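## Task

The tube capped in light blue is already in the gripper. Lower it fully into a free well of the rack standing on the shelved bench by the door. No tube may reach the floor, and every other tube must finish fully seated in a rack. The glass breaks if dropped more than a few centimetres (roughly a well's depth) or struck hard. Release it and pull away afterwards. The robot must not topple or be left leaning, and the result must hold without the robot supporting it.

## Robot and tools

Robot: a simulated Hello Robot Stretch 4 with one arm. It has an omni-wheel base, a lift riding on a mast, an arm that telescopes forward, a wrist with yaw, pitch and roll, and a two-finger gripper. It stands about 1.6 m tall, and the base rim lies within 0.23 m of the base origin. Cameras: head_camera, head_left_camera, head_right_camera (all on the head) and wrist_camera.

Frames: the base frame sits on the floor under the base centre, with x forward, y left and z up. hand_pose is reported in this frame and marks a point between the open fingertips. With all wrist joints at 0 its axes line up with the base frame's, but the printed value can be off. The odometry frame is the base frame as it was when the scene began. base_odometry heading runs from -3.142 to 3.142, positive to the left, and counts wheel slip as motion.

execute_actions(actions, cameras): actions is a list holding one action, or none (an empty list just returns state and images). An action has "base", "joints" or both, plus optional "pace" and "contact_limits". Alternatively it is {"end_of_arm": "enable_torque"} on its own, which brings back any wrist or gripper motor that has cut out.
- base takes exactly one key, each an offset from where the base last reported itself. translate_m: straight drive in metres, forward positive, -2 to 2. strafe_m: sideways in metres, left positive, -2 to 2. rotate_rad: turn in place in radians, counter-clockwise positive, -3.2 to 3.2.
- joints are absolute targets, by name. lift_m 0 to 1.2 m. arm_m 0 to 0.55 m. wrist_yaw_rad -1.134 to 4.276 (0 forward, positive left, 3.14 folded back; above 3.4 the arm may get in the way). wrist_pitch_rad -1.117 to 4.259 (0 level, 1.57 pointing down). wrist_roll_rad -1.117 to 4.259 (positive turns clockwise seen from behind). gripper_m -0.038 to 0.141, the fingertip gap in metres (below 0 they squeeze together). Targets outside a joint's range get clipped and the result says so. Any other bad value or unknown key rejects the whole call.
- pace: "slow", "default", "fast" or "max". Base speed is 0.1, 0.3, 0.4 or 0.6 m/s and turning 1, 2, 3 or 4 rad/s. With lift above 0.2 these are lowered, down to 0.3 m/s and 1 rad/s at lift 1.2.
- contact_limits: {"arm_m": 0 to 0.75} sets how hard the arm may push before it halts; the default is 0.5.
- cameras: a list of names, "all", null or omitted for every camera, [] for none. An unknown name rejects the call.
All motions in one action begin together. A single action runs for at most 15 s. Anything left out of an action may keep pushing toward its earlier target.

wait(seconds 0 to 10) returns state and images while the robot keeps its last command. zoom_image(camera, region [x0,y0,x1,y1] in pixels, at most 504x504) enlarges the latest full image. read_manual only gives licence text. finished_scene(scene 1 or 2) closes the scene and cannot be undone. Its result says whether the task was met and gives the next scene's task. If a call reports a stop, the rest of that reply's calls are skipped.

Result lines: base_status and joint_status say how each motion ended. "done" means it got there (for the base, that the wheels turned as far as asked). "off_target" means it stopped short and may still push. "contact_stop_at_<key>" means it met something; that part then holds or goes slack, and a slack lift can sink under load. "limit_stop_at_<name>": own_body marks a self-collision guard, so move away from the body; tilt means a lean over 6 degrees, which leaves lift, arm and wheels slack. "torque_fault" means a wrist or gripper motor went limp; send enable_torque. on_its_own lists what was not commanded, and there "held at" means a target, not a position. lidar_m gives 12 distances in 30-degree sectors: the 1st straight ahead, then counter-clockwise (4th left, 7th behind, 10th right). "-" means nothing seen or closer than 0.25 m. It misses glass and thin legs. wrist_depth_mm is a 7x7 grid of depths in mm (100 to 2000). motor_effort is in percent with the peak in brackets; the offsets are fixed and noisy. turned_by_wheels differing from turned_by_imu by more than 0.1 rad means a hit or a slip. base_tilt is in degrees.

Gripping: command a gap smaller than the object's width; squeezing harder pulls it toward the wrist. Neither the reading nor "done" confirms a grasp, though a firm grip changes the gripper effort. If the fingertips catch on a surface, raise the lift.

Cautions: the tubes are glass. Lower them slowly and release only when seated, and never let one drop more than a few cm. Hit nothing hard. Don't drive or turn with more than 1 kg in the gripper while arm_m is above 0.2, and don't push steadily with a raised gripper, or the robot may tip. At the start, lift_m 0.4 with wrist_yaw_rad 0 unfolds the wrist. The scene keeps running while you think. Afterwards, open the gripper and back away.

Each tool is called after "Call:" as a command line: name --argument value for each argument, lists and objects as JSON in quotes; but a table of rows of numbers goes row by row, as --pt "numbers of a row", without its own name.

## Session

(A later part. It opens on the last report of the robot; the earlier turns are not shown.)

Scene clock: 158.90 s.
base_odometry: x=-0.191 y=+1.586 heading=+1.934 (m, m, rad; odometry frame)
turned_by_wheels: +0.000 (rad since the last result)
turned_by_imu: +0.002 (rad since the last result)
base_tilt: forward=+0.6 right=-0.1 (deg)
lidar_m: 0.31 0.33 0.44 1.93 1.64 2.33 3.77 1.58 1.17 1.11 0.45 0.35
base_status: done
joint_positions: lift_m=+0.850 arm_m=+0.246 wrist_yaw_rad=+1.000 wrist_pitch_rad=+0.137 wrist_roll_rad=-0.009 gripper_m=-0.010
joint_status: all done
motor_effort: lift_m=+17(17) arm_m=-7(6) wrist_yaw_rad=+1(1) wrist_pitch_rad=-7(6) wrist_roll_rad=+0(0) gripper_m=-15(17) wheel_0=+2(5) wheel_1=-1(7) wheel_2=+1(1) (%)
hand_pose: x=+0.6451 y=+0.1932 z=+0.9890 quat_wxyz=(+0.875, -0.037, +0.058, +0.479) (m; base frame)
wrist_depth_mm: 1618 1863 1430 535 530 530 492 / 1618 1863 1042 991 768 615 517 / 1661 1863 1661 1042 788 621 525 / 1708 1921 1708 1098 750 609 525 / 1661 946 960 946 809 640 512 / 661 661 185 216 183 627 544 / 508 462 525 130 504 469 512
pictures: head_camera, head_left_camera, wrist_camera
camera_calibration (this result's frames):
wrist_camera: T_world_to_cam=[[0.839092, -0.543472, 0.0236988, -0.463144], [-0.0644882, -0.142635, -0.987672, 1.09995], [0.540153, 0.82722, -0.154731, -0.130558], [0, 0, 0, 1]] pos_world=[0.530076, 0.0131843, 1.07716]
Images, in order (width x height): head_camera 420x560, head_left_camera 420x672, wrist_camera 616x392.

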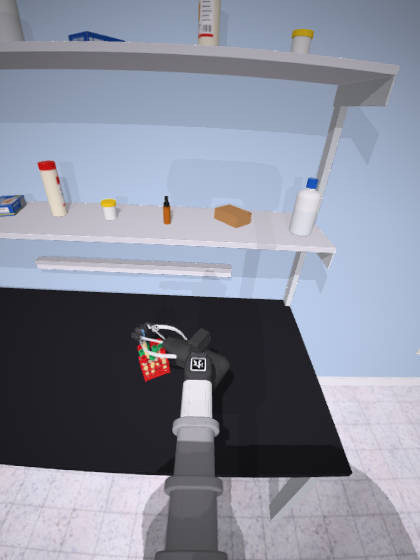

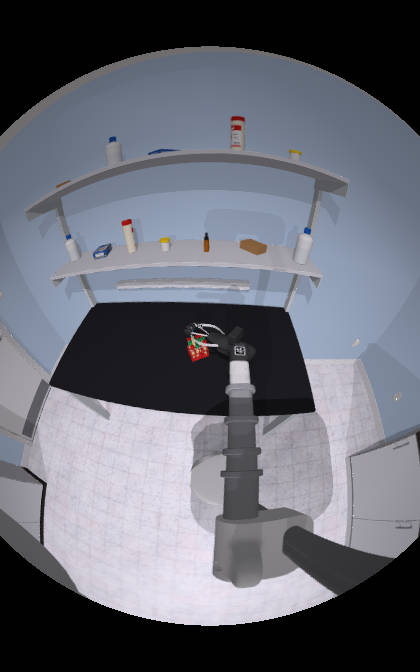

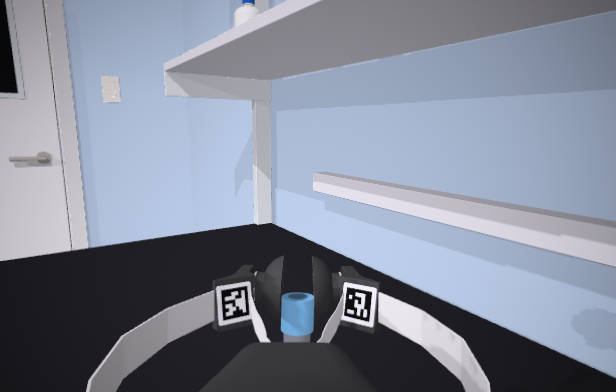

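Call:
execute_actions --actions '[{"base":{"strafe_m":-0.004},"joints":{"lift_m":0.83},"pace":"slow"}]'

Call:
zoom_image --camera "head_camera" --region '[120, 315, 190, 385]'

Call:
zoom_image --camera "head_left_camera" --region '[175, 315, 225, 365]'

Call:
zoom_image --camera "head_right_camera" --region '[145, 318, 195, 368]'

Scene clock: 173.87 s.
base_odometry: x=-0.187 y=+1.587 heading=+1.934 (m, m, rad; odometry frame)
turned_by_wheels: +0.000 (rad since the last result)
turned_by_imu: +0.001 (rad since the last result)
base_tilt: forward=+0.6 right=-0.1 (deg)
lidar_m: 0.31 0.32 0.46 1.95 1.64 2.34 3.76 1.58 1.13 1.08 0.45 0.35
base_status: done
joint_positions: lift_m=+0.830 arm_m=+0.246 wrist_yaw_rad=+1.000 wrist_pitch_rad=+0.137 wrist_roll_rad=-0.009 gripper_m=-0.010
joint_status: all done
motor_effort: lift_m=+17(17) arm_m=-7(7) wrist_yaw_rad=+1(1) wrist_pitch_rad=-8(6) wrist_roll_rad=+0(0) gripper_m=-13(13) wheel_0=+2(5) wheel_1=-2(3) wheel_2=+0(2) (%)
hand_pose: x=+0.6451 y=+0.1932 z=+0.9690 quat_wxyz=(+0.875, -0.037, +0.058, +0.479) (m; base frame)
wrist_depth_mm: 1618 1808 809 615 615 574 504 / 1661 1863 1098 991 768 621 521 / 1661 1921 1661 1060 788 621 525 / 1661 1921 1756 1098 768 597 508 / 891 891 891 904 788 647 530 / 615 621 185 215 183 615 549 / 473 430 492 130 477 436 477
pictures: head_camera, head_left_camera, head_right_camera, wrist_camera
camera_calibration (this result's frames):
wrist_camera: T_world_to_cam=[[0.839117, -0.543435, 0.0236989, -0.46268], [-0.0644817, -0.142638, -0.987672, 1.08019], [0.540116, 0.827244, -0.154732, -0.133636], [0, 0, 0, 1]] pos_world=[0.530074, 0.0131894, 1.05716]
Images, in order (width x height): head_camera 420x560, head_left_camera 420x672, head_right_camera 420x672, wrist_camera 616x392.

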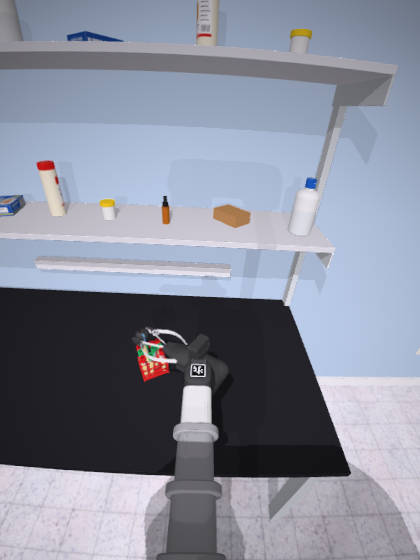

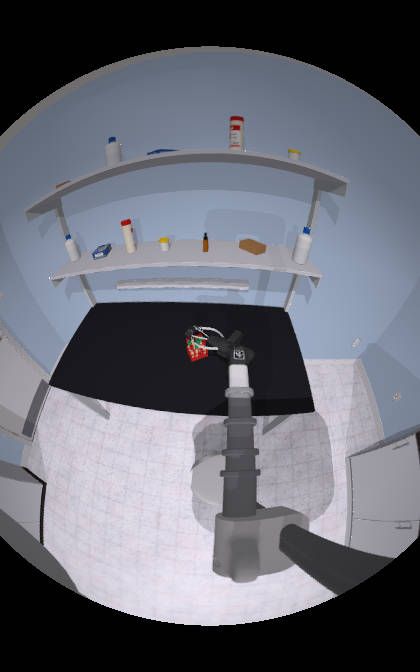

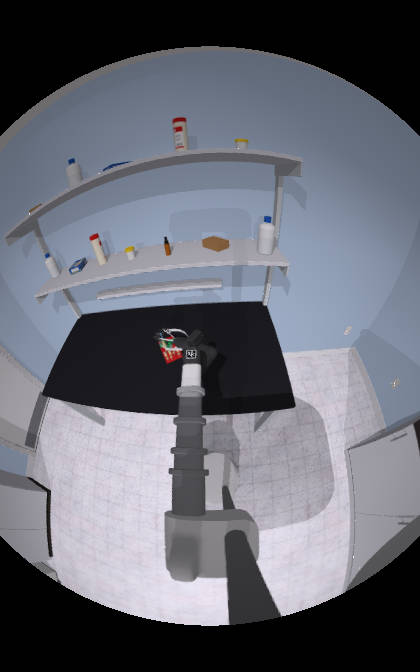

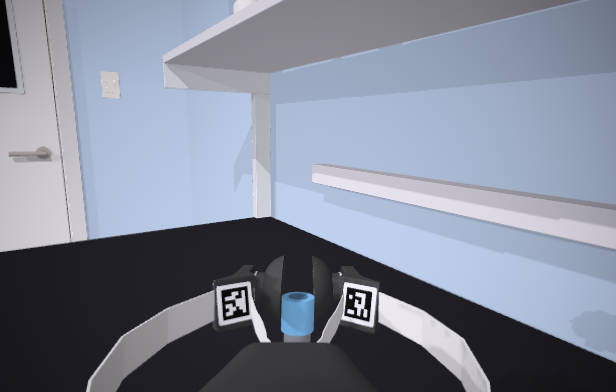

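Region (120, 315, 190, 385) of head_camera's 420x560 image, scaled by 7.200, with more detail than that image has.

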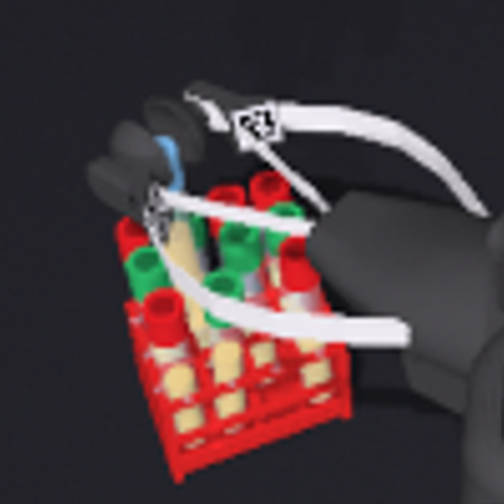

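Region (175, 315, 225, 365) of head_left_camera's 420x672 image, scaled by 10.080, with more detail than that image has.

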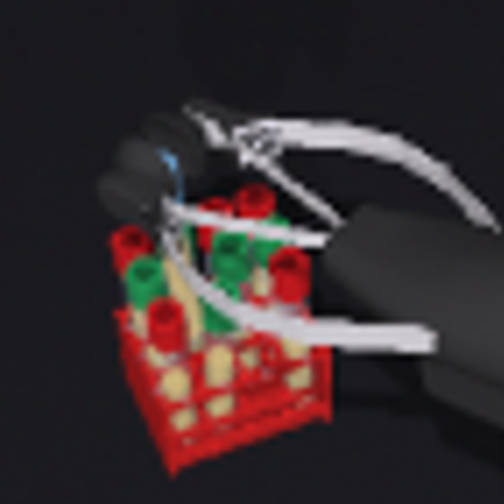

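Region (145, 318, 195, 368) of head_right_camera's 420x672 image, scaled by 10.080, with more detail than that image has.

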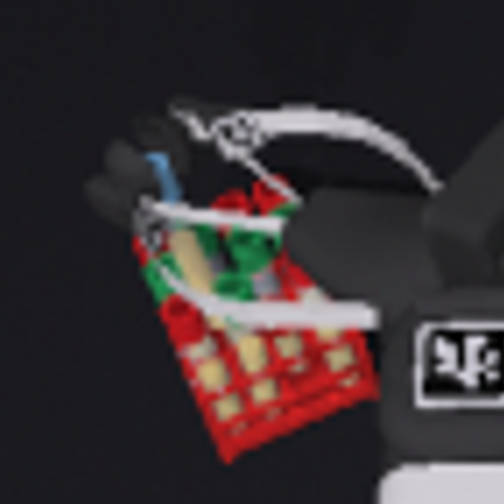

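Call:
execute_actions --actions '[{"base":{"strafe_m":-0.004},"joints":{"lift_m":0.815},"pace":"slow"}]' --cameras '["head_camera","wrist_camera","head_left_camera"]'

Call:
zoom_image --camera "head_camera" --region '[120, 315, 190, 385]'

Call:
zoom_image --camera "head_left_camera" --region '[175, 315, 225, 365]'

Scene clock: 184.53 s.
base_odometry: x=-0.183 y=+1.588 heading=+1.934 (m, m, rad; odometry frame)
turned_by_wheels: +0.000 (rad since the last result)
turned_by_imu: +0.001 (rad since the last result)
base_tilt: forward=+0.5 right=-0.1 (deg)
lidar_m: 0.31 0.34 0.44 1.96 1.64 2.34 3.70 1.57 1.16 1.07 0.44 0.34
base_status: done
joint_positions: lift_m=+0.815 arm_m=+0.246 wrist_yaw_rad=+1.000 wrist_pitch_rad=+0.137 wrist_roll_rad=-0.009 gripper_m=-0.010
joint_status: all done
motor_effort: lift_m=+16(16) arm_m=-7(7) wrist_yaw_rad=+1(1) wrist_pitch_rad=-7(6) wrist_roll_rad=+0(1) gripper_m=-10(12) wheel_0=+1(6) wheel_1=-1(4) wheel_2=+0(1) (%)
hand_pose: x=+0.6451 y=+0.1932 z=+0.9540 quat_wxyz=(+0.875, -0.037, +0.058, +0.479) (m; base frame)
wrist_depth_mm: 1618 1808 768 668 676 591 517 / 1661 1863 1118 1042 768 615 521 / 1708 1863 1661 1078 788 627 525 / 1708 1921 1661 1098 768 591 496 / 842 842 842 854 788 640 535 / 580 585 185 215 184 597 539 / 449 407 469 130 449 413 455
pictures: head_camera, head_left_camera, wrist_camera
camera_calibration (this result's frames):
wrist_camera: T_world_to_cam=[[0.839116, -0.543435, 0.0236988, -0.462324], [-0.064474, -0.142626, -0.987675, 1.06539], [0.540117, 0.827246, -0.154717, -0.13597], [0, 0, 0, 1]] pos_world=[0.530073, 0.0131888, 1.04217]
Images, in order (width x height): head_camera 420x560, head_left_camera 420x672, wrist_camera 616x392.

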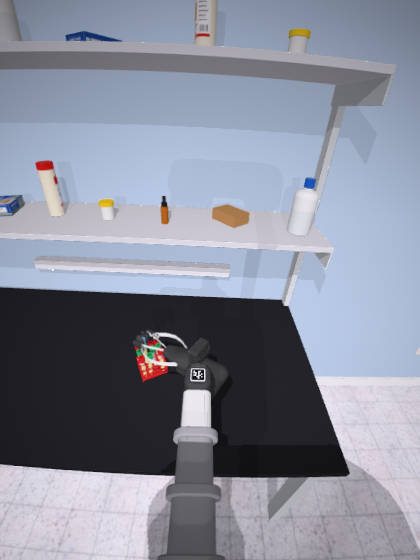

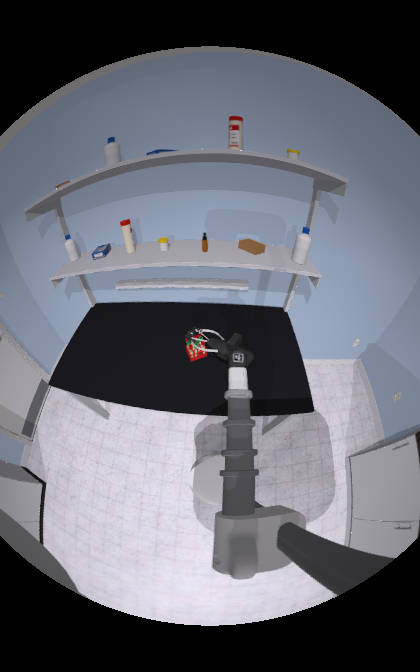

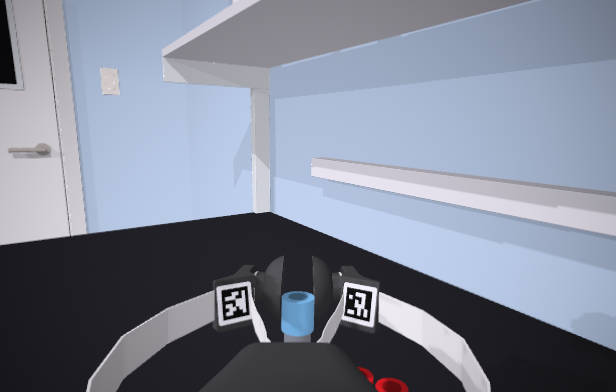

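Region (120, 315, 190, 385) of head_camera's 420x560 image, scaled by 7.200, with more detail than that image has.

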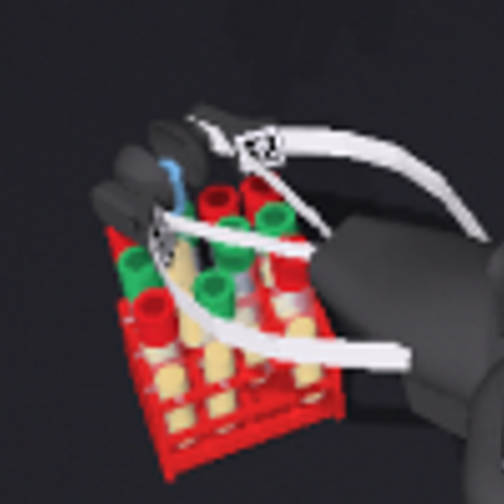

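Region (175, 315, 225, 365) of head_left_camera's 420x672 image, scaled by 10.080, with more detail than that image has.

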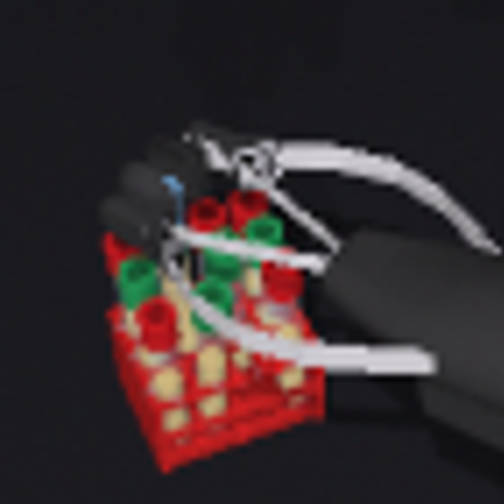

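Call:
execute_actions --actions '[{"joints":{"lift_m":0.80},"pace":"slow"}]' --cameras '["head_camera","wrist_camera"]'

Call:
zoom_image --camera "head_camera" --region '[120, 315, 190, 385]'

Scene clock: 188.87 s.
base_odometry: x=-0.183 y=+1.588 heading=+1.934 (m, m, rad; odometry frame)
turned_by_wheels: +0.000 (rad since the last result)
turned_by_imu: +0.001 (rad since the last result)
base_tilt: forward=+0.5 right=-0.1 (deg)
lidar_m: 0.32 0.32 0.47 1.96 1.65 2.33 3.72 1.59 1.14 1.08 0.45 0.36
base_status: not commanded
joint_positions: lift_m=+0.801 arm_m=+0.246 wrist_yaw_rad=+1.000 wrist_pitch_rad=+0.127 wrist_roll_rad=-0.009 gripper_m=-0.010
joint_status: all done
motor_effort: lift_m=+13(16) arm_m=-7(7) wrist_yaw_rad=+1(1) wrist_pitch_rad=+20(22) wrist_roll_rad=+0(1) gripper_m=-16(10) wheel_0=+1(1) wheel_1=-1(1) wheel_2=+0(0) (%)
hand_pose: x=+0.6453 y=+0.1935 z=+0.9421 quat_wxyz=(+0.876, -0.035, +0.054, +0.479) (m; base frame)
wrist_depth_mm: 1618 1808 768 668 668 591 517 / 1661 1863 1118 1008 778 615 521 / 1661 1921 1661 1060 788 627 525 / 1708 1921 1708 1098 768 591 496 / 842 842 842 854 778 640 539 / 574 574 184 215 185 585 535 / 439 399 459 129 430 407 449
pictures: head_camera, wrist_camera
camera_calibration (this result's frames):
wrist_camera: T_world_to_cam=[[0.839007, -0.543606, 0.0236597, -0.461891], [-0.0593513, -0.134653, -0.989114, 1.05013], [0.540874, 0.828469, -0.145239, -0.147838], [0, 0, 0, 1]] pos_world=[0.529818, 0.0127956, 1.02815]
Images, in order (width x height): head_camera 420x560, wrist_camera 616x392.

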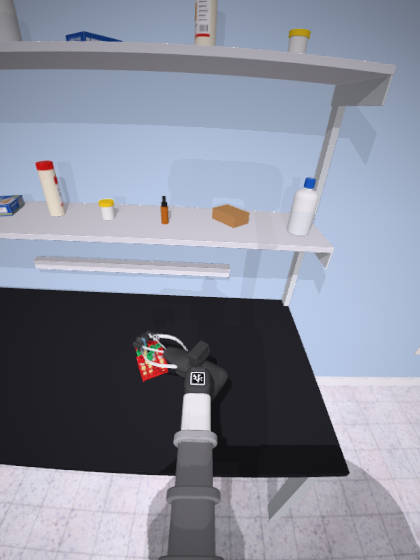

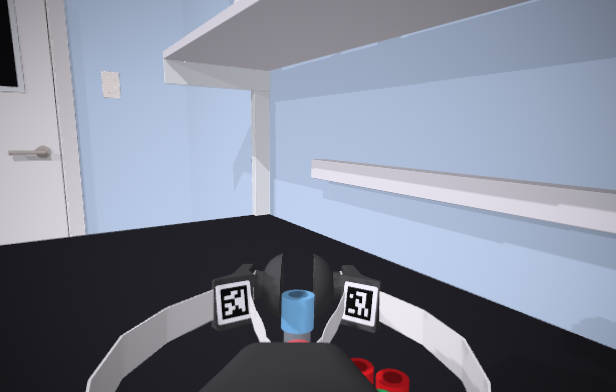

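Region (120, 315, 190, 385) of head_camera's 420x560 image, scaled by 7.200, with more detail than that image has.

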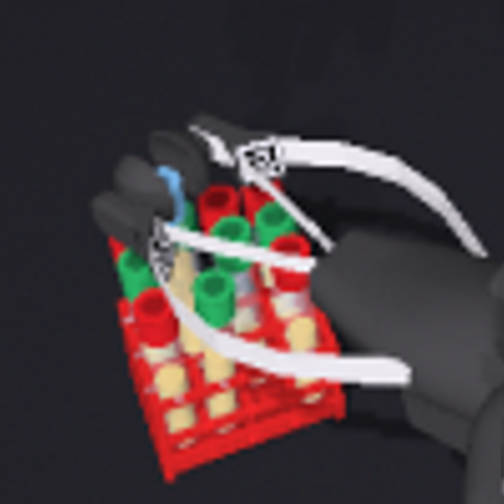

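Call:
execute_actions --actions '[{"joints":{"lift_m":0.815},"pace":"slow"}]' --cameras '[]'

Call:
execute_actions --actions '[{"base":{"strafe_m":-0.0035},"pace":"slow"}]' --cameras '[]'

Call:
execute_actions --actions '[{"joints":{"lift_m":0.803},"pace":"slow"}]'

Call:
zoom_image --camera "head_camera" --region '[125, 330, 175, 380]'

Call:
zoom_image --camera "head_right_camera" --region '[150, 325, 190, 365]'

Call:
zoom_image --camera "head_left_camera" --region '[178, 325, 218, 365]'

Scene clock: 223.80 s.
base_odometry: x=-0.183 y=+1.588 heading=+1.934 (m, m, rad; odometry frame)
turned_by_wheels: +0.000 (rad since the last result)
turned_by_imu: +0.001 (rad since the last result)
base_tilt: forward=+0.6 right=-0.1 (deg)
lidar_m: 0.30 0.33 0.43 1.95 1.64 2.33 3.73 1.56 1.17 1.09 0.45 0.34
base_status: not commanded
joint_positions: lift_m=+0.815 arm_m=+0.246 wrist_yaw_rad=+1.000 wrist_pitch_rad=+0.137 wrist_roll_rad=-0.009 gripper_m=-0.010
joint_status: all done
motor_effort: lift_m=+23(22) arm_m=-7(7) wrist_yaw_rad=+1(1) wrist_pitch_rad=-7(21) wrist_roll_rad=-1(1) gripper_m=-16(11) wheel_0=+1(1) wheel_1=-1(1) wheel_2=+0(0) (%)
hand_pose: x=+0.6451 y=+0.1932 z=+0.9537 quat_wxyz=(+0.875, -0.037, +0.058, +0.479) (m; base frame)
wrist_depth_mm: 1618 1808 778 676 676 597 512 / 1661 1808 1118 1042 778 615 521 / 1661 1863 1661 1060 788 621 525 / 1708 1921 1708 1098 778 597 496 / 831 842 842 854 778 640 535 / 580 580 185 215 183 591 539 / 449 407 466 130 449 413 452
pictures: none
No camera images: the call's "cameras" was empty. Leave "cameras" out to get every camera's image.

Scene clock: 224.43 s.
base_odometry: x=-0.180 y=+1.590 heading=+1.934 (m, m, rad; odometry frame)
turned_by_wheels: +0.000 (rad since the last result)
turned_by_imu: +0.000 (rad since the last result)
base_tilt: forward=+0.6 right=-0.1 (deg)
lidar_m: 0.29 0.34 0.46 1.96 1.66 2.32 3.70 1.60 1.14 1.10 0.43 0.34
base_status: done
joint_positions: lift_m=+0.815 arm_m=+0.246 wrist_yaw_rad=+1.000 wrist_pitch_rad=+0.137 wrist_roll_rad=-0.009 gripper_m=-0.010
joint_status: not commanded
motor_effort: lift_m=+22(23) arm_m=-7(7) wrist_yaw_rad=+1(1) wrist_pitch_rad=-5(5) wrist_roll_rad=+0(0) gripper_m=-14(14) wheel_0=+2(4) wheel_1=-1(3) wheel_2=+0(1) (%)
hand_pose: x=+0.6451 y=+0.1932 z=+0.9537 quat_wxyz=(+0.875, -0.037, +0.058, +0.479) (m; base frame)
wrist_depth_mm: 1618 1808 768 676 668 591 512 / 1661 1863 1118 1025 768 615 517 / 1661 1863 1661 1060 788 627 525 / 1708 1921 1708 1078 768 597 500 / 842 842 842 842 778 640 539 / 585 585 185 215 183 591 539 / 445 407 466 130 449 413 455
pictures: none
No camera images: the call's "cameras" was empty. Leave "cameras" out to get every camera's image.

Scene clock: 225.20 s.
base_odometry: x=-0.180 y=+1.590 heading=+1.934 (m, m, rad; odometry frame)
turned_by_wheels: +0.000 (rad since the last result)
turned_by_imu: +0.000 (rad since the last result)
base_tilt: forward=+0.6 right=-0.1 (deg)
lidar_m: 0.31 0.32 0.48 1.96 1.65 2.31 3.73 1.56 1.16 1.06 0.43 0.34
base_status: not commanded
joint_positions: lift_m=+0.803 arm_m=+0.246 wrist_yaw_rad=+1.000 wrist_pitch_rad=+0.131 wrist_roll_rad=-0.009 gripper_m=-0.010
joint_status: all done
motor_effort: lift_m=+14(21) arm_m=-7(7) wrist_yaw_rad=+1(1) wrist_pitch_rad=+10(14) wrist_roll_rad=-1(0) gripper_m=-11(15) wheel_0=+2(2) wheel_1=-1(1) wheel_2=+0(0) (%)
hand_pose: x=+0.6452 y=+0.1934 z=+0.9441 quat_wxyz=(+0.876, -0.035, +0.055, +0.479) (m; base frame)
wrist_depth_mm: 1618 1808 788 683 676 597 512 / 1661 1863 1138 1042 778 615 521 / 1708 1863 1661 1060 788 627 525 / 1708 1983 1708 1078 768 603 500 / 831 831 842 854 778 640 539 / 574 574 185 216 183 585 539 / 436 399 462 130 439 407 449
pictures: head_camera, head_left_camera, head_right_camera, wrist_camera
camera_calibration (this result's frames):
wrist_camera: T_world_to_cam=[[0.839048, -0.543541, 0.0236732, -0.461987], [-0.0610805, -0.137347, -0.988638, 1.05325], [0.540617, 0.828069, -0.14844, -0.144165], [0, 0, 0, 1]] pos_world=[0.529901, 0.01293, 1.03082]
Images, in order (width x height): head_camera 420x560, head_left_camera 420x672, head_right_camera 420x672, wrist_camera 616x392.

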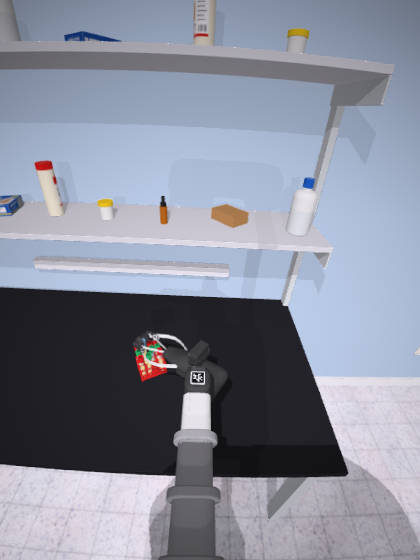

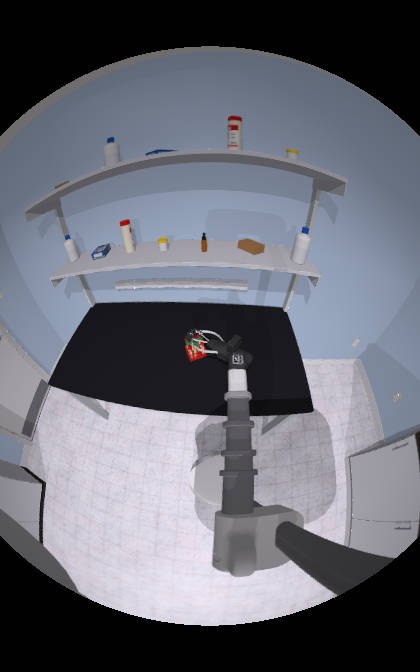

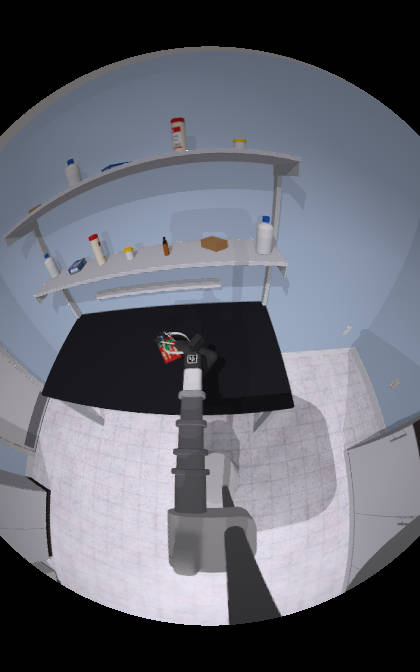

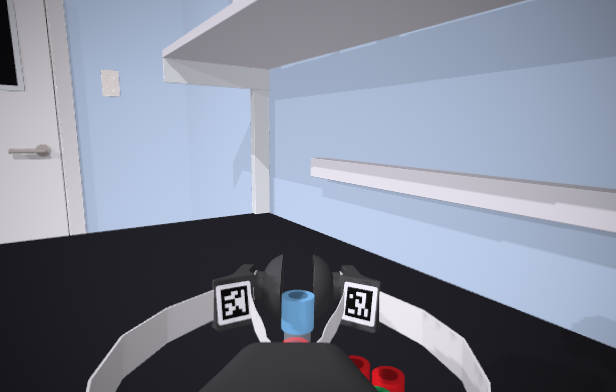

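Region (125, 330, 175, 380) of head_camera's 420x560 image, scaled by 10.080, with more detail than that image has.

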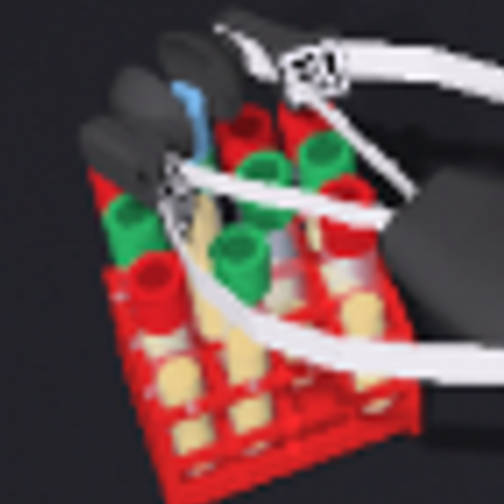

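Region (150, 325, 190, 365) of head_right_camera's 420x672 image, scaled by 12.600, with more detail than that image has.

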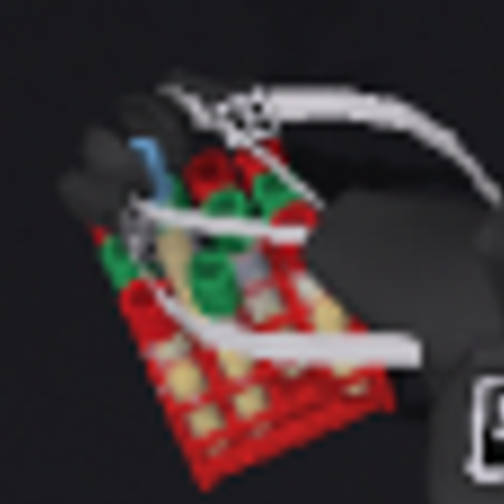

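Region (178, 325, 218, 365) of head_left_camera's 420x672 image, scaled by 12.600, with more detail than that image has.

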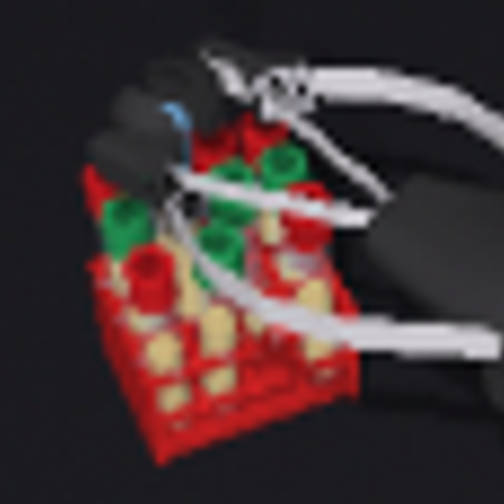

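Call:
execute_actions --actions '[{"joints":{"lift_m":0.813},"pace":"slow"}]' --cameras '[]'

Call:
execute_actions --actions '[{"base":{"translate_m":0.005},"pace":"slow"}]' --cameras '[]'

Call:
execute_actions --actions '[{"joints":{"lift_m":0.803},"pace":"slow"}]' --cameras '["head_camera","wrist_camera"]'

Call:
zoom_image --camera "head_camera" --region '[125, 330, 175, 380]'

Scene clock: 238.07 s.
base_odometry: x=-0.180 y=+1.590 heading=+1.934 (m, m, rad; odometry frame)
turned_by_wheels: +0.000 (rad since the last result)
turned_by_imu: +0.001 (rad since the last result)
base_tilt: forward=+0.6 right=-0.1 (deg)
lidar_m: 0.28 0.31 0.49 1.95 1.65 2.35 3.72 1.57 1.14 1.08 0.46 0.35
base_status: not commanded
joint_positions: lift_m=+0.813 arm_m=+0.246 wrist_yaw_rad=+1.000 wrist_pitch_rad=+0.137 wrist_roll_rad=-0.009 gripper_m=-0.010
joint_status: all done
motor_effort: lift_m=+23(22) arm_m=-6(7) wrist_yaw_rad=+1(2) wrist_pitch_rad=-6(12) wrist_roll_rad=+0(0) gripper_m=-16(11) wheel_0=+2(2) wheel_1=-1(1) wheel_2=+0(0) (%)
hand_pose: x=+0.6451 y=+0.1932 z=+0.9517 quat_wxyz=(+0.875, -0.037, +0.058, +0.479) (m; base frame)
wrist_depth_mm: 1618 1808 788 683 683 591 512 / 1661 1808 1160 1042 778 615 521 / 1661 1921 1661 1060 788 627 525 / 1708 1921 1661 1098 778 603 500 / 820 831 842 842 768 640 544 / 580 574 185 215 183 591 539 / 445 404 466 130 445 410 449
pictures: none
No camera images: the call's "cameras" was empty. Leave "cameras" out to get every camera's image.

Scene clock: 238.80 s.
base_odometry: x=-0.182 y=+1.594 heading=+1.934 (m, m, rad; odometry frame)
turned_by_wheels: +0.000 (rad since the last result)
turned_by_imu: +0.000 (rad since the last result)
base_tilt: forward=+0.6 right=-0.1 (deg)
lidar_m: 0.30 0.33 0.44 1.96 1.65 2.35 3.72 1.57 1.14 1.09 0.44 0.33
base_status: done
joint_positions: lift_m=+0.813 arm_m=+0.246 wrist_yaw_rad=+1.000 wrist_pitch_rad=+0.137 wrist_roll_rad=-0.009 gripper_m=-0.010
joint_status: not commanded
motor_effort: lift_m=+23(23) arm_m=-6(7) wrist_yaw_rad=+1(1) wrist_pitch_rad=-5(5) wrist_roll_rad=+0(0) gripper_m=-8(13) wheel_0=+2(4) wheel_1=+1(2) wheel_2=-3(4) (%)
hand_pose: x=+0.6451 y=+0.1932 z=+0.9517 quat_wxyz=(+0.875, -0.037, +0.058, +0.479) (m; base frame)
wrist_depth_mm: 1618 1808 778 683 683 585 508 / 1661 1808 1138 1025 768 609 512 / 1708 1863 1618 1060 778 621 521 / 1708 1921 1661 1078 768 597 492 / 831 831 831 831 778 634 535 / 580 580 185 215 183 585 530 / 442 404 462 130 445 410 452
pictures: none
No camera images: the call's "cameras" was empty. Leave "cameras" out to get every camera's image.

Scene clock: 239.53 s.
base_odometry: x=-0.182 y=+1.594 heading=+1.934 (m, m, rad; odometry frame)
turned_by_wheels: +0.000 (rad since the last result)
turned_by_imu: +0.000 (rad since the last result)
base_tilt: forward=+0.5 right=-0.1 (deg)
lidar_m: 0.31 0.31 0.45 1.98 1.66 2.33 3.75 1.56 1.13 1.08 0.46 0.34
base_status: not commanded
joint_positions: lift_m=+0.803 arm_m=+0.246 wrist_yaw_rad=+1.000 wrist_pitch_rad=+0.131 wrist_roll_rad=-0.009 gripper_m=-0.010
joint_status: all done
motor_effort: lift_m=+15(20) arm_m=-7(6) wrist_yaw_rad=+2(1) wrist_pitch_rad=+10(10) wrist_roll_rad=+0(0) gripper_m=-12(13) wheel_0=+2(2) wheel_1=+1(2) wheel_2=-2(3) (%)
hand_pose: x=+0.6452 y=+0.1934 z=+0.9439 quat_wxyz=(+0.876, -0.035, +0.055, +0.479) (m; base frame)
wrist_depth_mm: 1618 1808 778 683 683 591 512 / 1661 1808 1138 1025 768 609 512 / 1661 1921 1661 1060 778 615 521 / 1708 1921 1661 1078 759 591 496 / 820 831 831 842 768 640 535 / 574 569 185 215 183 585 535 / 436 399 459 129 439 404 445
pictures: head_camera, wrist_camera
camera_calibration (this result's frames):
wrist_camera: T_world_to_cam=[[0.839056, -0.543529, 0.0236759, -0.46199], [-0.0614125, -0.137864, -0.988545, 1.05329], [0.540567, 0.827991, -0.149055, -0.143539], [0, 0, 0, 1]] pos_world=[0.529913, 0.0129557, 1.03077]
Images, in order (width x height): head_camera 420x560, wrist_camera 616x392.

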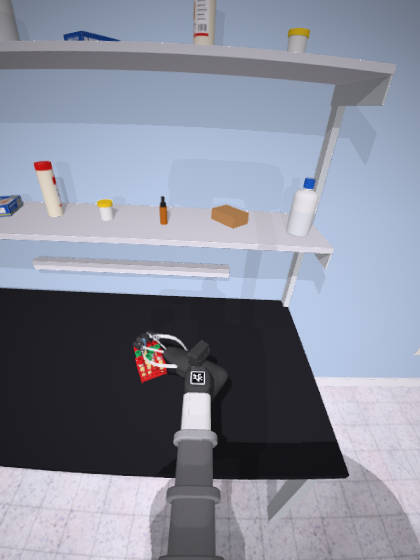

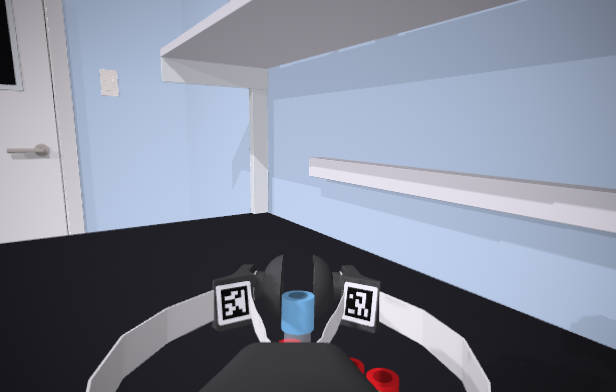

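Region (125, 330, 175, 380) of head_camera's 420x560 image, scaled by 10.080, with more detail than that image has.

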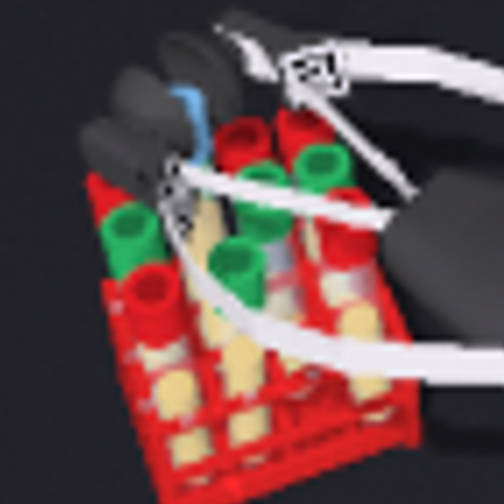

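Call:
execute_actions --actions '[{"joints":{"lift_m":0.885}}]' --cameras '[]'

Call:
execute_actions --actions '[{"base":{"strafe_m":-0.05},"joints":{"arm_m":0.19},"pace":"slow"}]' --cameras '[]'

Call:
execute_actions --actions '[{"joints":{"lift_m":0.82}}]'

Call:
zoom_image --camera "head_camera" --region '[105, 325, 185, 405]'

Call:
zoom_image --camera "head_left_camera" --region '[165, 320, 225, 380]'

Scene clock: 272.10 s.
base_odometry: x=-0.182 y=+1.594 heading=+1.934 (m, m, rad; odometry frame)
turned_by_wheels: +0.000 (rad since the last result)
turned_by_imu: +0.001 (rad since the last result)
base_tilt: forward=+0.6 right=+0.0 (deg)
lidar_m: 0.30 0.30 0.47 1.97 1.62 2.35 3.72 1.58 1.14 1.10 0.43 0.33
base_status: not commanded
joint_positions: lift_m=+0.885 arm_m=+0.246 wrist_yaw_rad=+1.000 wrist_pitch_rad=+0.137 wrist_roll_rad=-0.009 gripper_m=-0.010
joint_status: all done
motor_effort: lift_m=+22(22) arm_m=-7(7) wrist_yaw_rad=+1(1) wrist_pitch_rad=-7(10) wrist_roll_rad=+1(1) gripper_m=-13(11) wheel_0=+2(2) wheel_1=+1(1) wheel_2=-2(2) (%)
hand_pose: x=+0.6451 y=+0.1932 z=+1.0236 quat_wxyz=(+0.875, -0.037, +0.058, +0.479) (m; base frame)
wrist_depth_mm: 1618 1808 1499 504 389 387 389 / 1661 1808 931 917 723 597 517 / 1661 1921 1661 1060 778 621 521 / 1708 1921 1708 1078 759 627 530 / 1708 1921 1060 991 809 591 500 / 732 732 185 215 183 640 544 / 564 512 591 130 564 521 539
pictures: none
No camera images: the call's "cameras" was empty. Leave "cameras" out to get every camera's image.

Scene clock: 273.87 s.
base_odometry: x=-0.135 y=+1.612 heading=+1.934 (m, m, rad; odometry frame)
turned_by_wheels: +0.000 (rad since the last result)
turned_by_imu: +0.001 (rad since the last result)
base_tilt: forward=+0.5 right=-0.1 (deg)
lidar_m: 0.30 0.32 0.46 2.02 1.71 2.38 3.58 1.50 1.09 1.04 0.47 0.33
base_status: done
joint_positions: lift_m=+0.885 arm_m=+0.191 wrist_yaw_rad=+1.000 wrist_pitch_rad=+0.137 wrist_roll_rad=-0.009 gripper_m=-0.010
joint_status: all done
motor_effort: lift_m=+22(22) arm_m=-7(8) wrist_yaw_rad=+1(1) wrist_pitch_rad=-6(5) wrist_roll_rad=+0(0) gripper_m=-8(16) wheel_0=+2(6) wheel_1=-1(5) wheel_2=-1(1) (%)
hand_pose: x=+0.5901 y=+0.1932 z=+1.0236 quat_wxyz=(+0.875, -0.037, +0.058, +0.479) (m; base frame)
wrist_depth_mm: 1661 1863 1661 1060 439 387 389 / 1708 1921 1098 917 778 647 564 / 1708 1921 1808 1160 842 676 569 / 1708 1983 1863 1182 820 668 580 / 1708 1060 1060 1060 891 676 544 / 732 732 185 215 183 683 591 / 564 517 591 130 569 525 569
pictures: none
No camera images: the call's "cameras" was empty. Leave "cameras" out to get every camera's image.

Scene clock: 275.07 s.
base_odometry: x=-0.135 y=+1.612 heading=+1.934 (m, m, rad; odometry frame)
turned_by_wheels: +0.000 (rad since the last result)
turned_by_imu: +0.000 (rad since the last result)
base_tilt: forward=+0.6 right=-0.1 (deg)
lidar_m: 0.30 0.31 0.45 2.00 1.70 2.38 3.60 1.51 1.08 1.04 0.46 0.33
base_status: not commanded
joint_positions: lift_m=+0.820 arm_m=+0.191 wrist_yaw_rad=+1.000 wrist_pitch_rad=+0.137 wrist_roll_rad=-0.009 gripper_m=-0.010
joint_status: all done
motor_effort: lift_m=+17(21) arm_m=-7(7) wrist_yaw_rad=+1(1) wrist_pitch_rad=-5(6) wrist_roll_rad=+0(0) gripper_m=-14(12) wheel_0=+2(2) wheel_1=+0(1) wheel_2=-1(1) (%)
hand_pose: x=+0.5901 y=+0.1932 z=+0.9590 quat_wxyz=(+0.875, -0.037, +0.058, +0.479) (m; base frame)
wrist_depth_mm: 1661 1863 1537 654 654 627 549 / 1708 1863 1182 1078 854 668 569 / 1708 1921 1808 1160 854 676 569 / 1708 1983 1756 1182 842 661 544 / 854 866 854 866 820 699 585 / 591 591 185 215 183 603 569 / 455 415 480 130 357 421 462
pictures: head_camera, head_left_camera, head_right_camera, wrist_camera
camera_calibration (this result's frames):
wrist_camera: T_world_to_cam=[[0.839129, -0.543416, 0.0236984, -0.416289], [-0.0644063, -0.142528, -0.987693, 1.06674], [0.540106, 0.827275, -0.154599, -0.105606], [0, 0, 0, 1]] pos_world=[0.475063, 0.0131867, 1.04715]
Images, in order (width x height): head_camera 420x560, head_left_camera 420x672, head_right_camera 420x672, wrist_camera 616x392.

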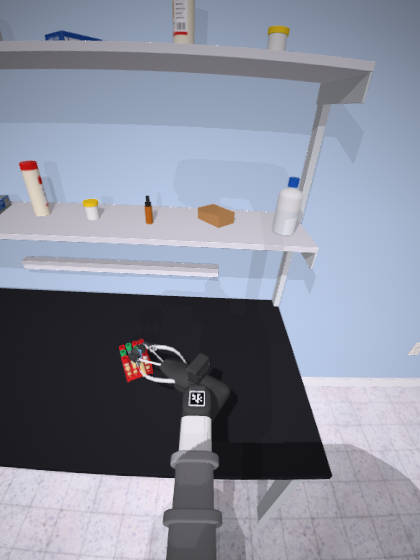

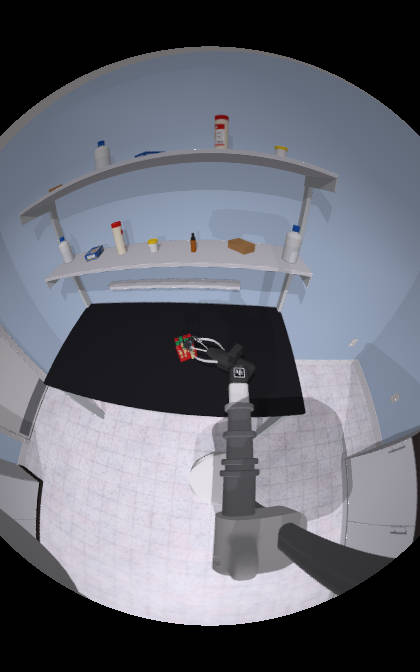

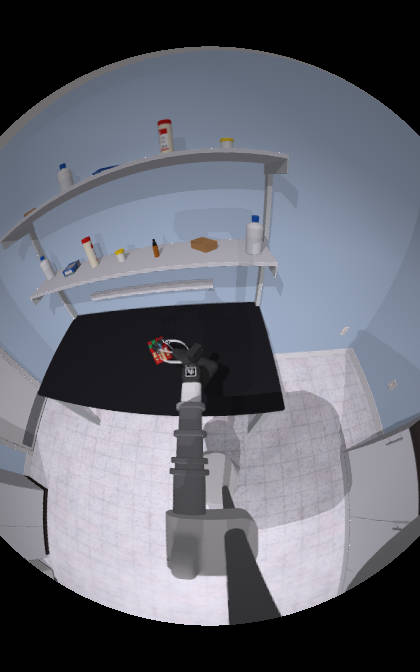

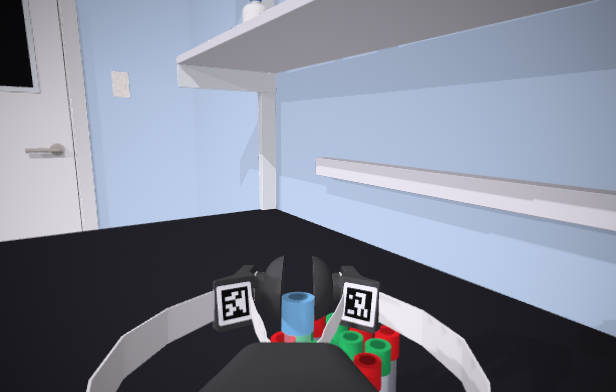

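Region (105, 325, 185, 405) of head_camera's 420x560 image, scaled by 6.300, with more detail than that image has.

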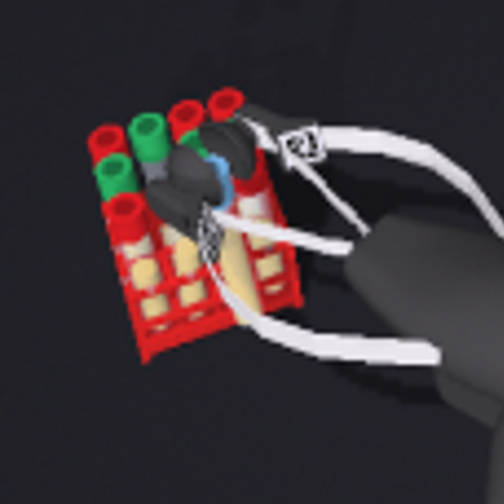

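Region (165, 320, 225, 380) of head_left_camera's 420x672 image, scaled by 8.400, with more detail than that image has.

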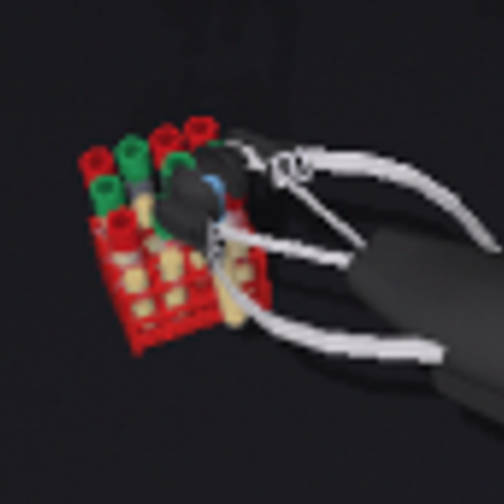

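Call:
execute_actions --actions '[{"base":{"strafe_m":0.02},"joints":{"arm_m":0.228},"pace":"slow"}]' --cameras '["head_camera","head_left_camera","wrist_camera"]'

Call:
zoom_image --camera "head_camera" --region '[115, 325, 175, 385]'

Call:
zoom_image --camera "head_left_camera" --region '[170, 322, 215, 367]'

Scene clock: 297.53 s.
base_odometry: x=-0.154 y=+1.605 heading=+1.935 (m, m, rad; odometry frame)
turned_by_wheels: +0.000 (rad since the last result)
turned_by_imu: +0.001 (rad since the last result)
base_tilt: forward=+0.6 right=-0.1 (deg)
lidar_m: 0.31 0.32 0.44 1.98 1.67 2.37 3.84 1.53 1.12 1.07 0.46 0.33
base_status: done
joint_positions: lift_m=+0.820 arm_m=+0.227 wrist_yaw_rad=+1.000 wrist_pitch_rad=+0.137 wrist_roll_rad=-0.009 gripper_m=-0.010
joint_status: all done
motor_effort: lift_m=+17(17) arm_m=+7(6) wrist_yaw_rad=+1(1) wrist_pitch_rad=-6(6) wrist_roll_rad=+0(0) gripper_m=-13(9) wheel_0=-1(4) wheel_1=+1(6) wheel_2=+0(0) (%)
hand_pose: x=+0.6257 y=+0.1932 z=+0.9590 quat_wxyz=(+0.875, -0.037, +0.058, +0.479) (m; base frame)
wrist_depth_mm: 1618 1808 866 654 654 591 530 / 1661 1863 1138 1025 788 634 535 / 1661 1921 1661 1098 798 640 535 / 1708 1921 1708 1118 788 609 512 / 854 854 854 866 798 661 554 / 591 591 185 215 183 603 554 / 452 415 477 130 436 421 462
pictures: head_camera, head_left_camera, wrist_camera
camera_calibration (this result's frames):
wrist_camera: T_world_to_cam=[[0.839129, -0.543416, 0.0236984, -0.44622], [-0.0644063, -0.142528, -0.987693, 1.06904], [0.540106, 0.827276, -0.154599, -0.124871], [0, 0, 0, 1]] pos_world=[0.510732, 0.0131868, 1.04715]
Images, in order (width x height): head_camera 420x560, head_left_camera 420x672, wrist_camera 616x392.

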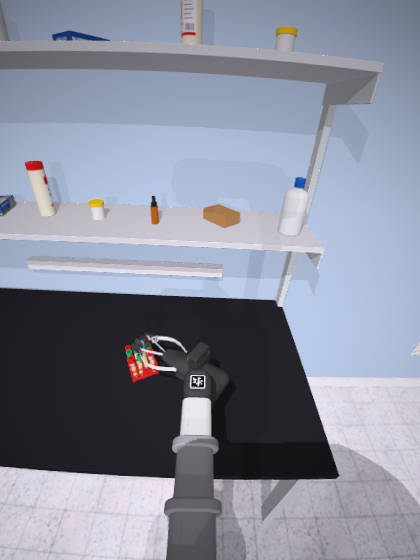

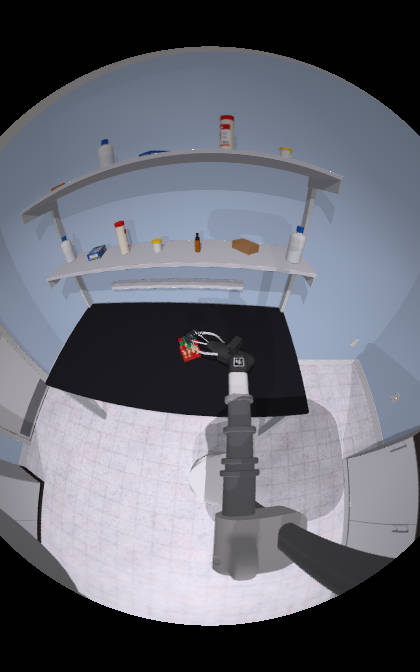

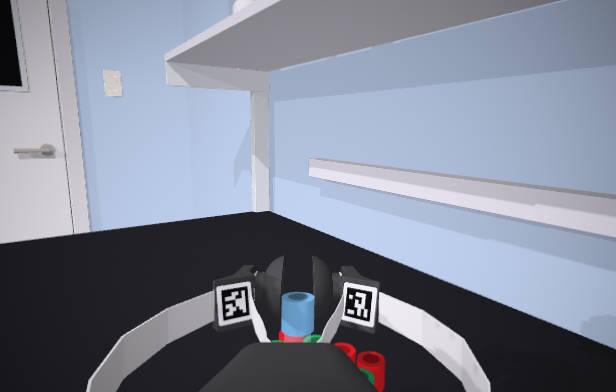

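Region (115, 325, 175, 385) of head_camera's 420x560 image, scaled by 8.400, with more detail than that image has.

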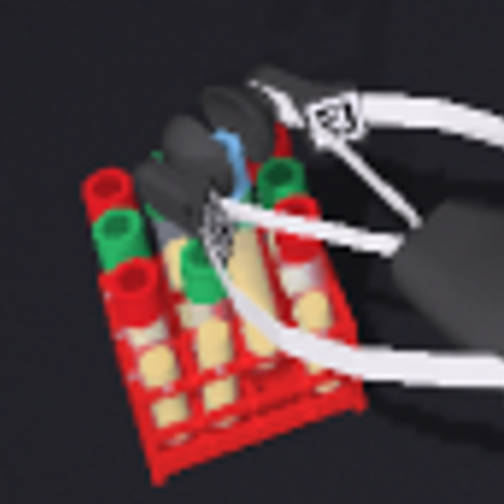

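Region (170, 322, 215, 367) of head_left_camera's 420x672 image, scaled by 11.200, with more detail than that image has.

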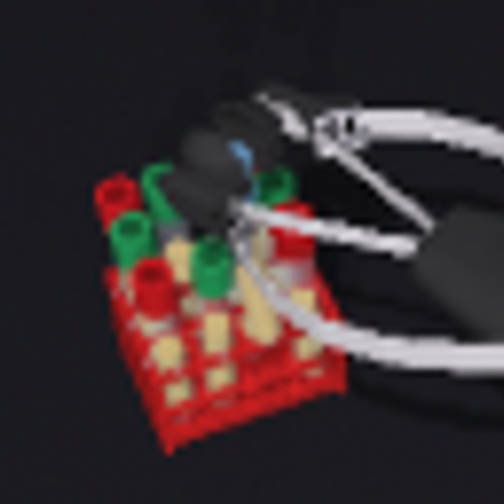

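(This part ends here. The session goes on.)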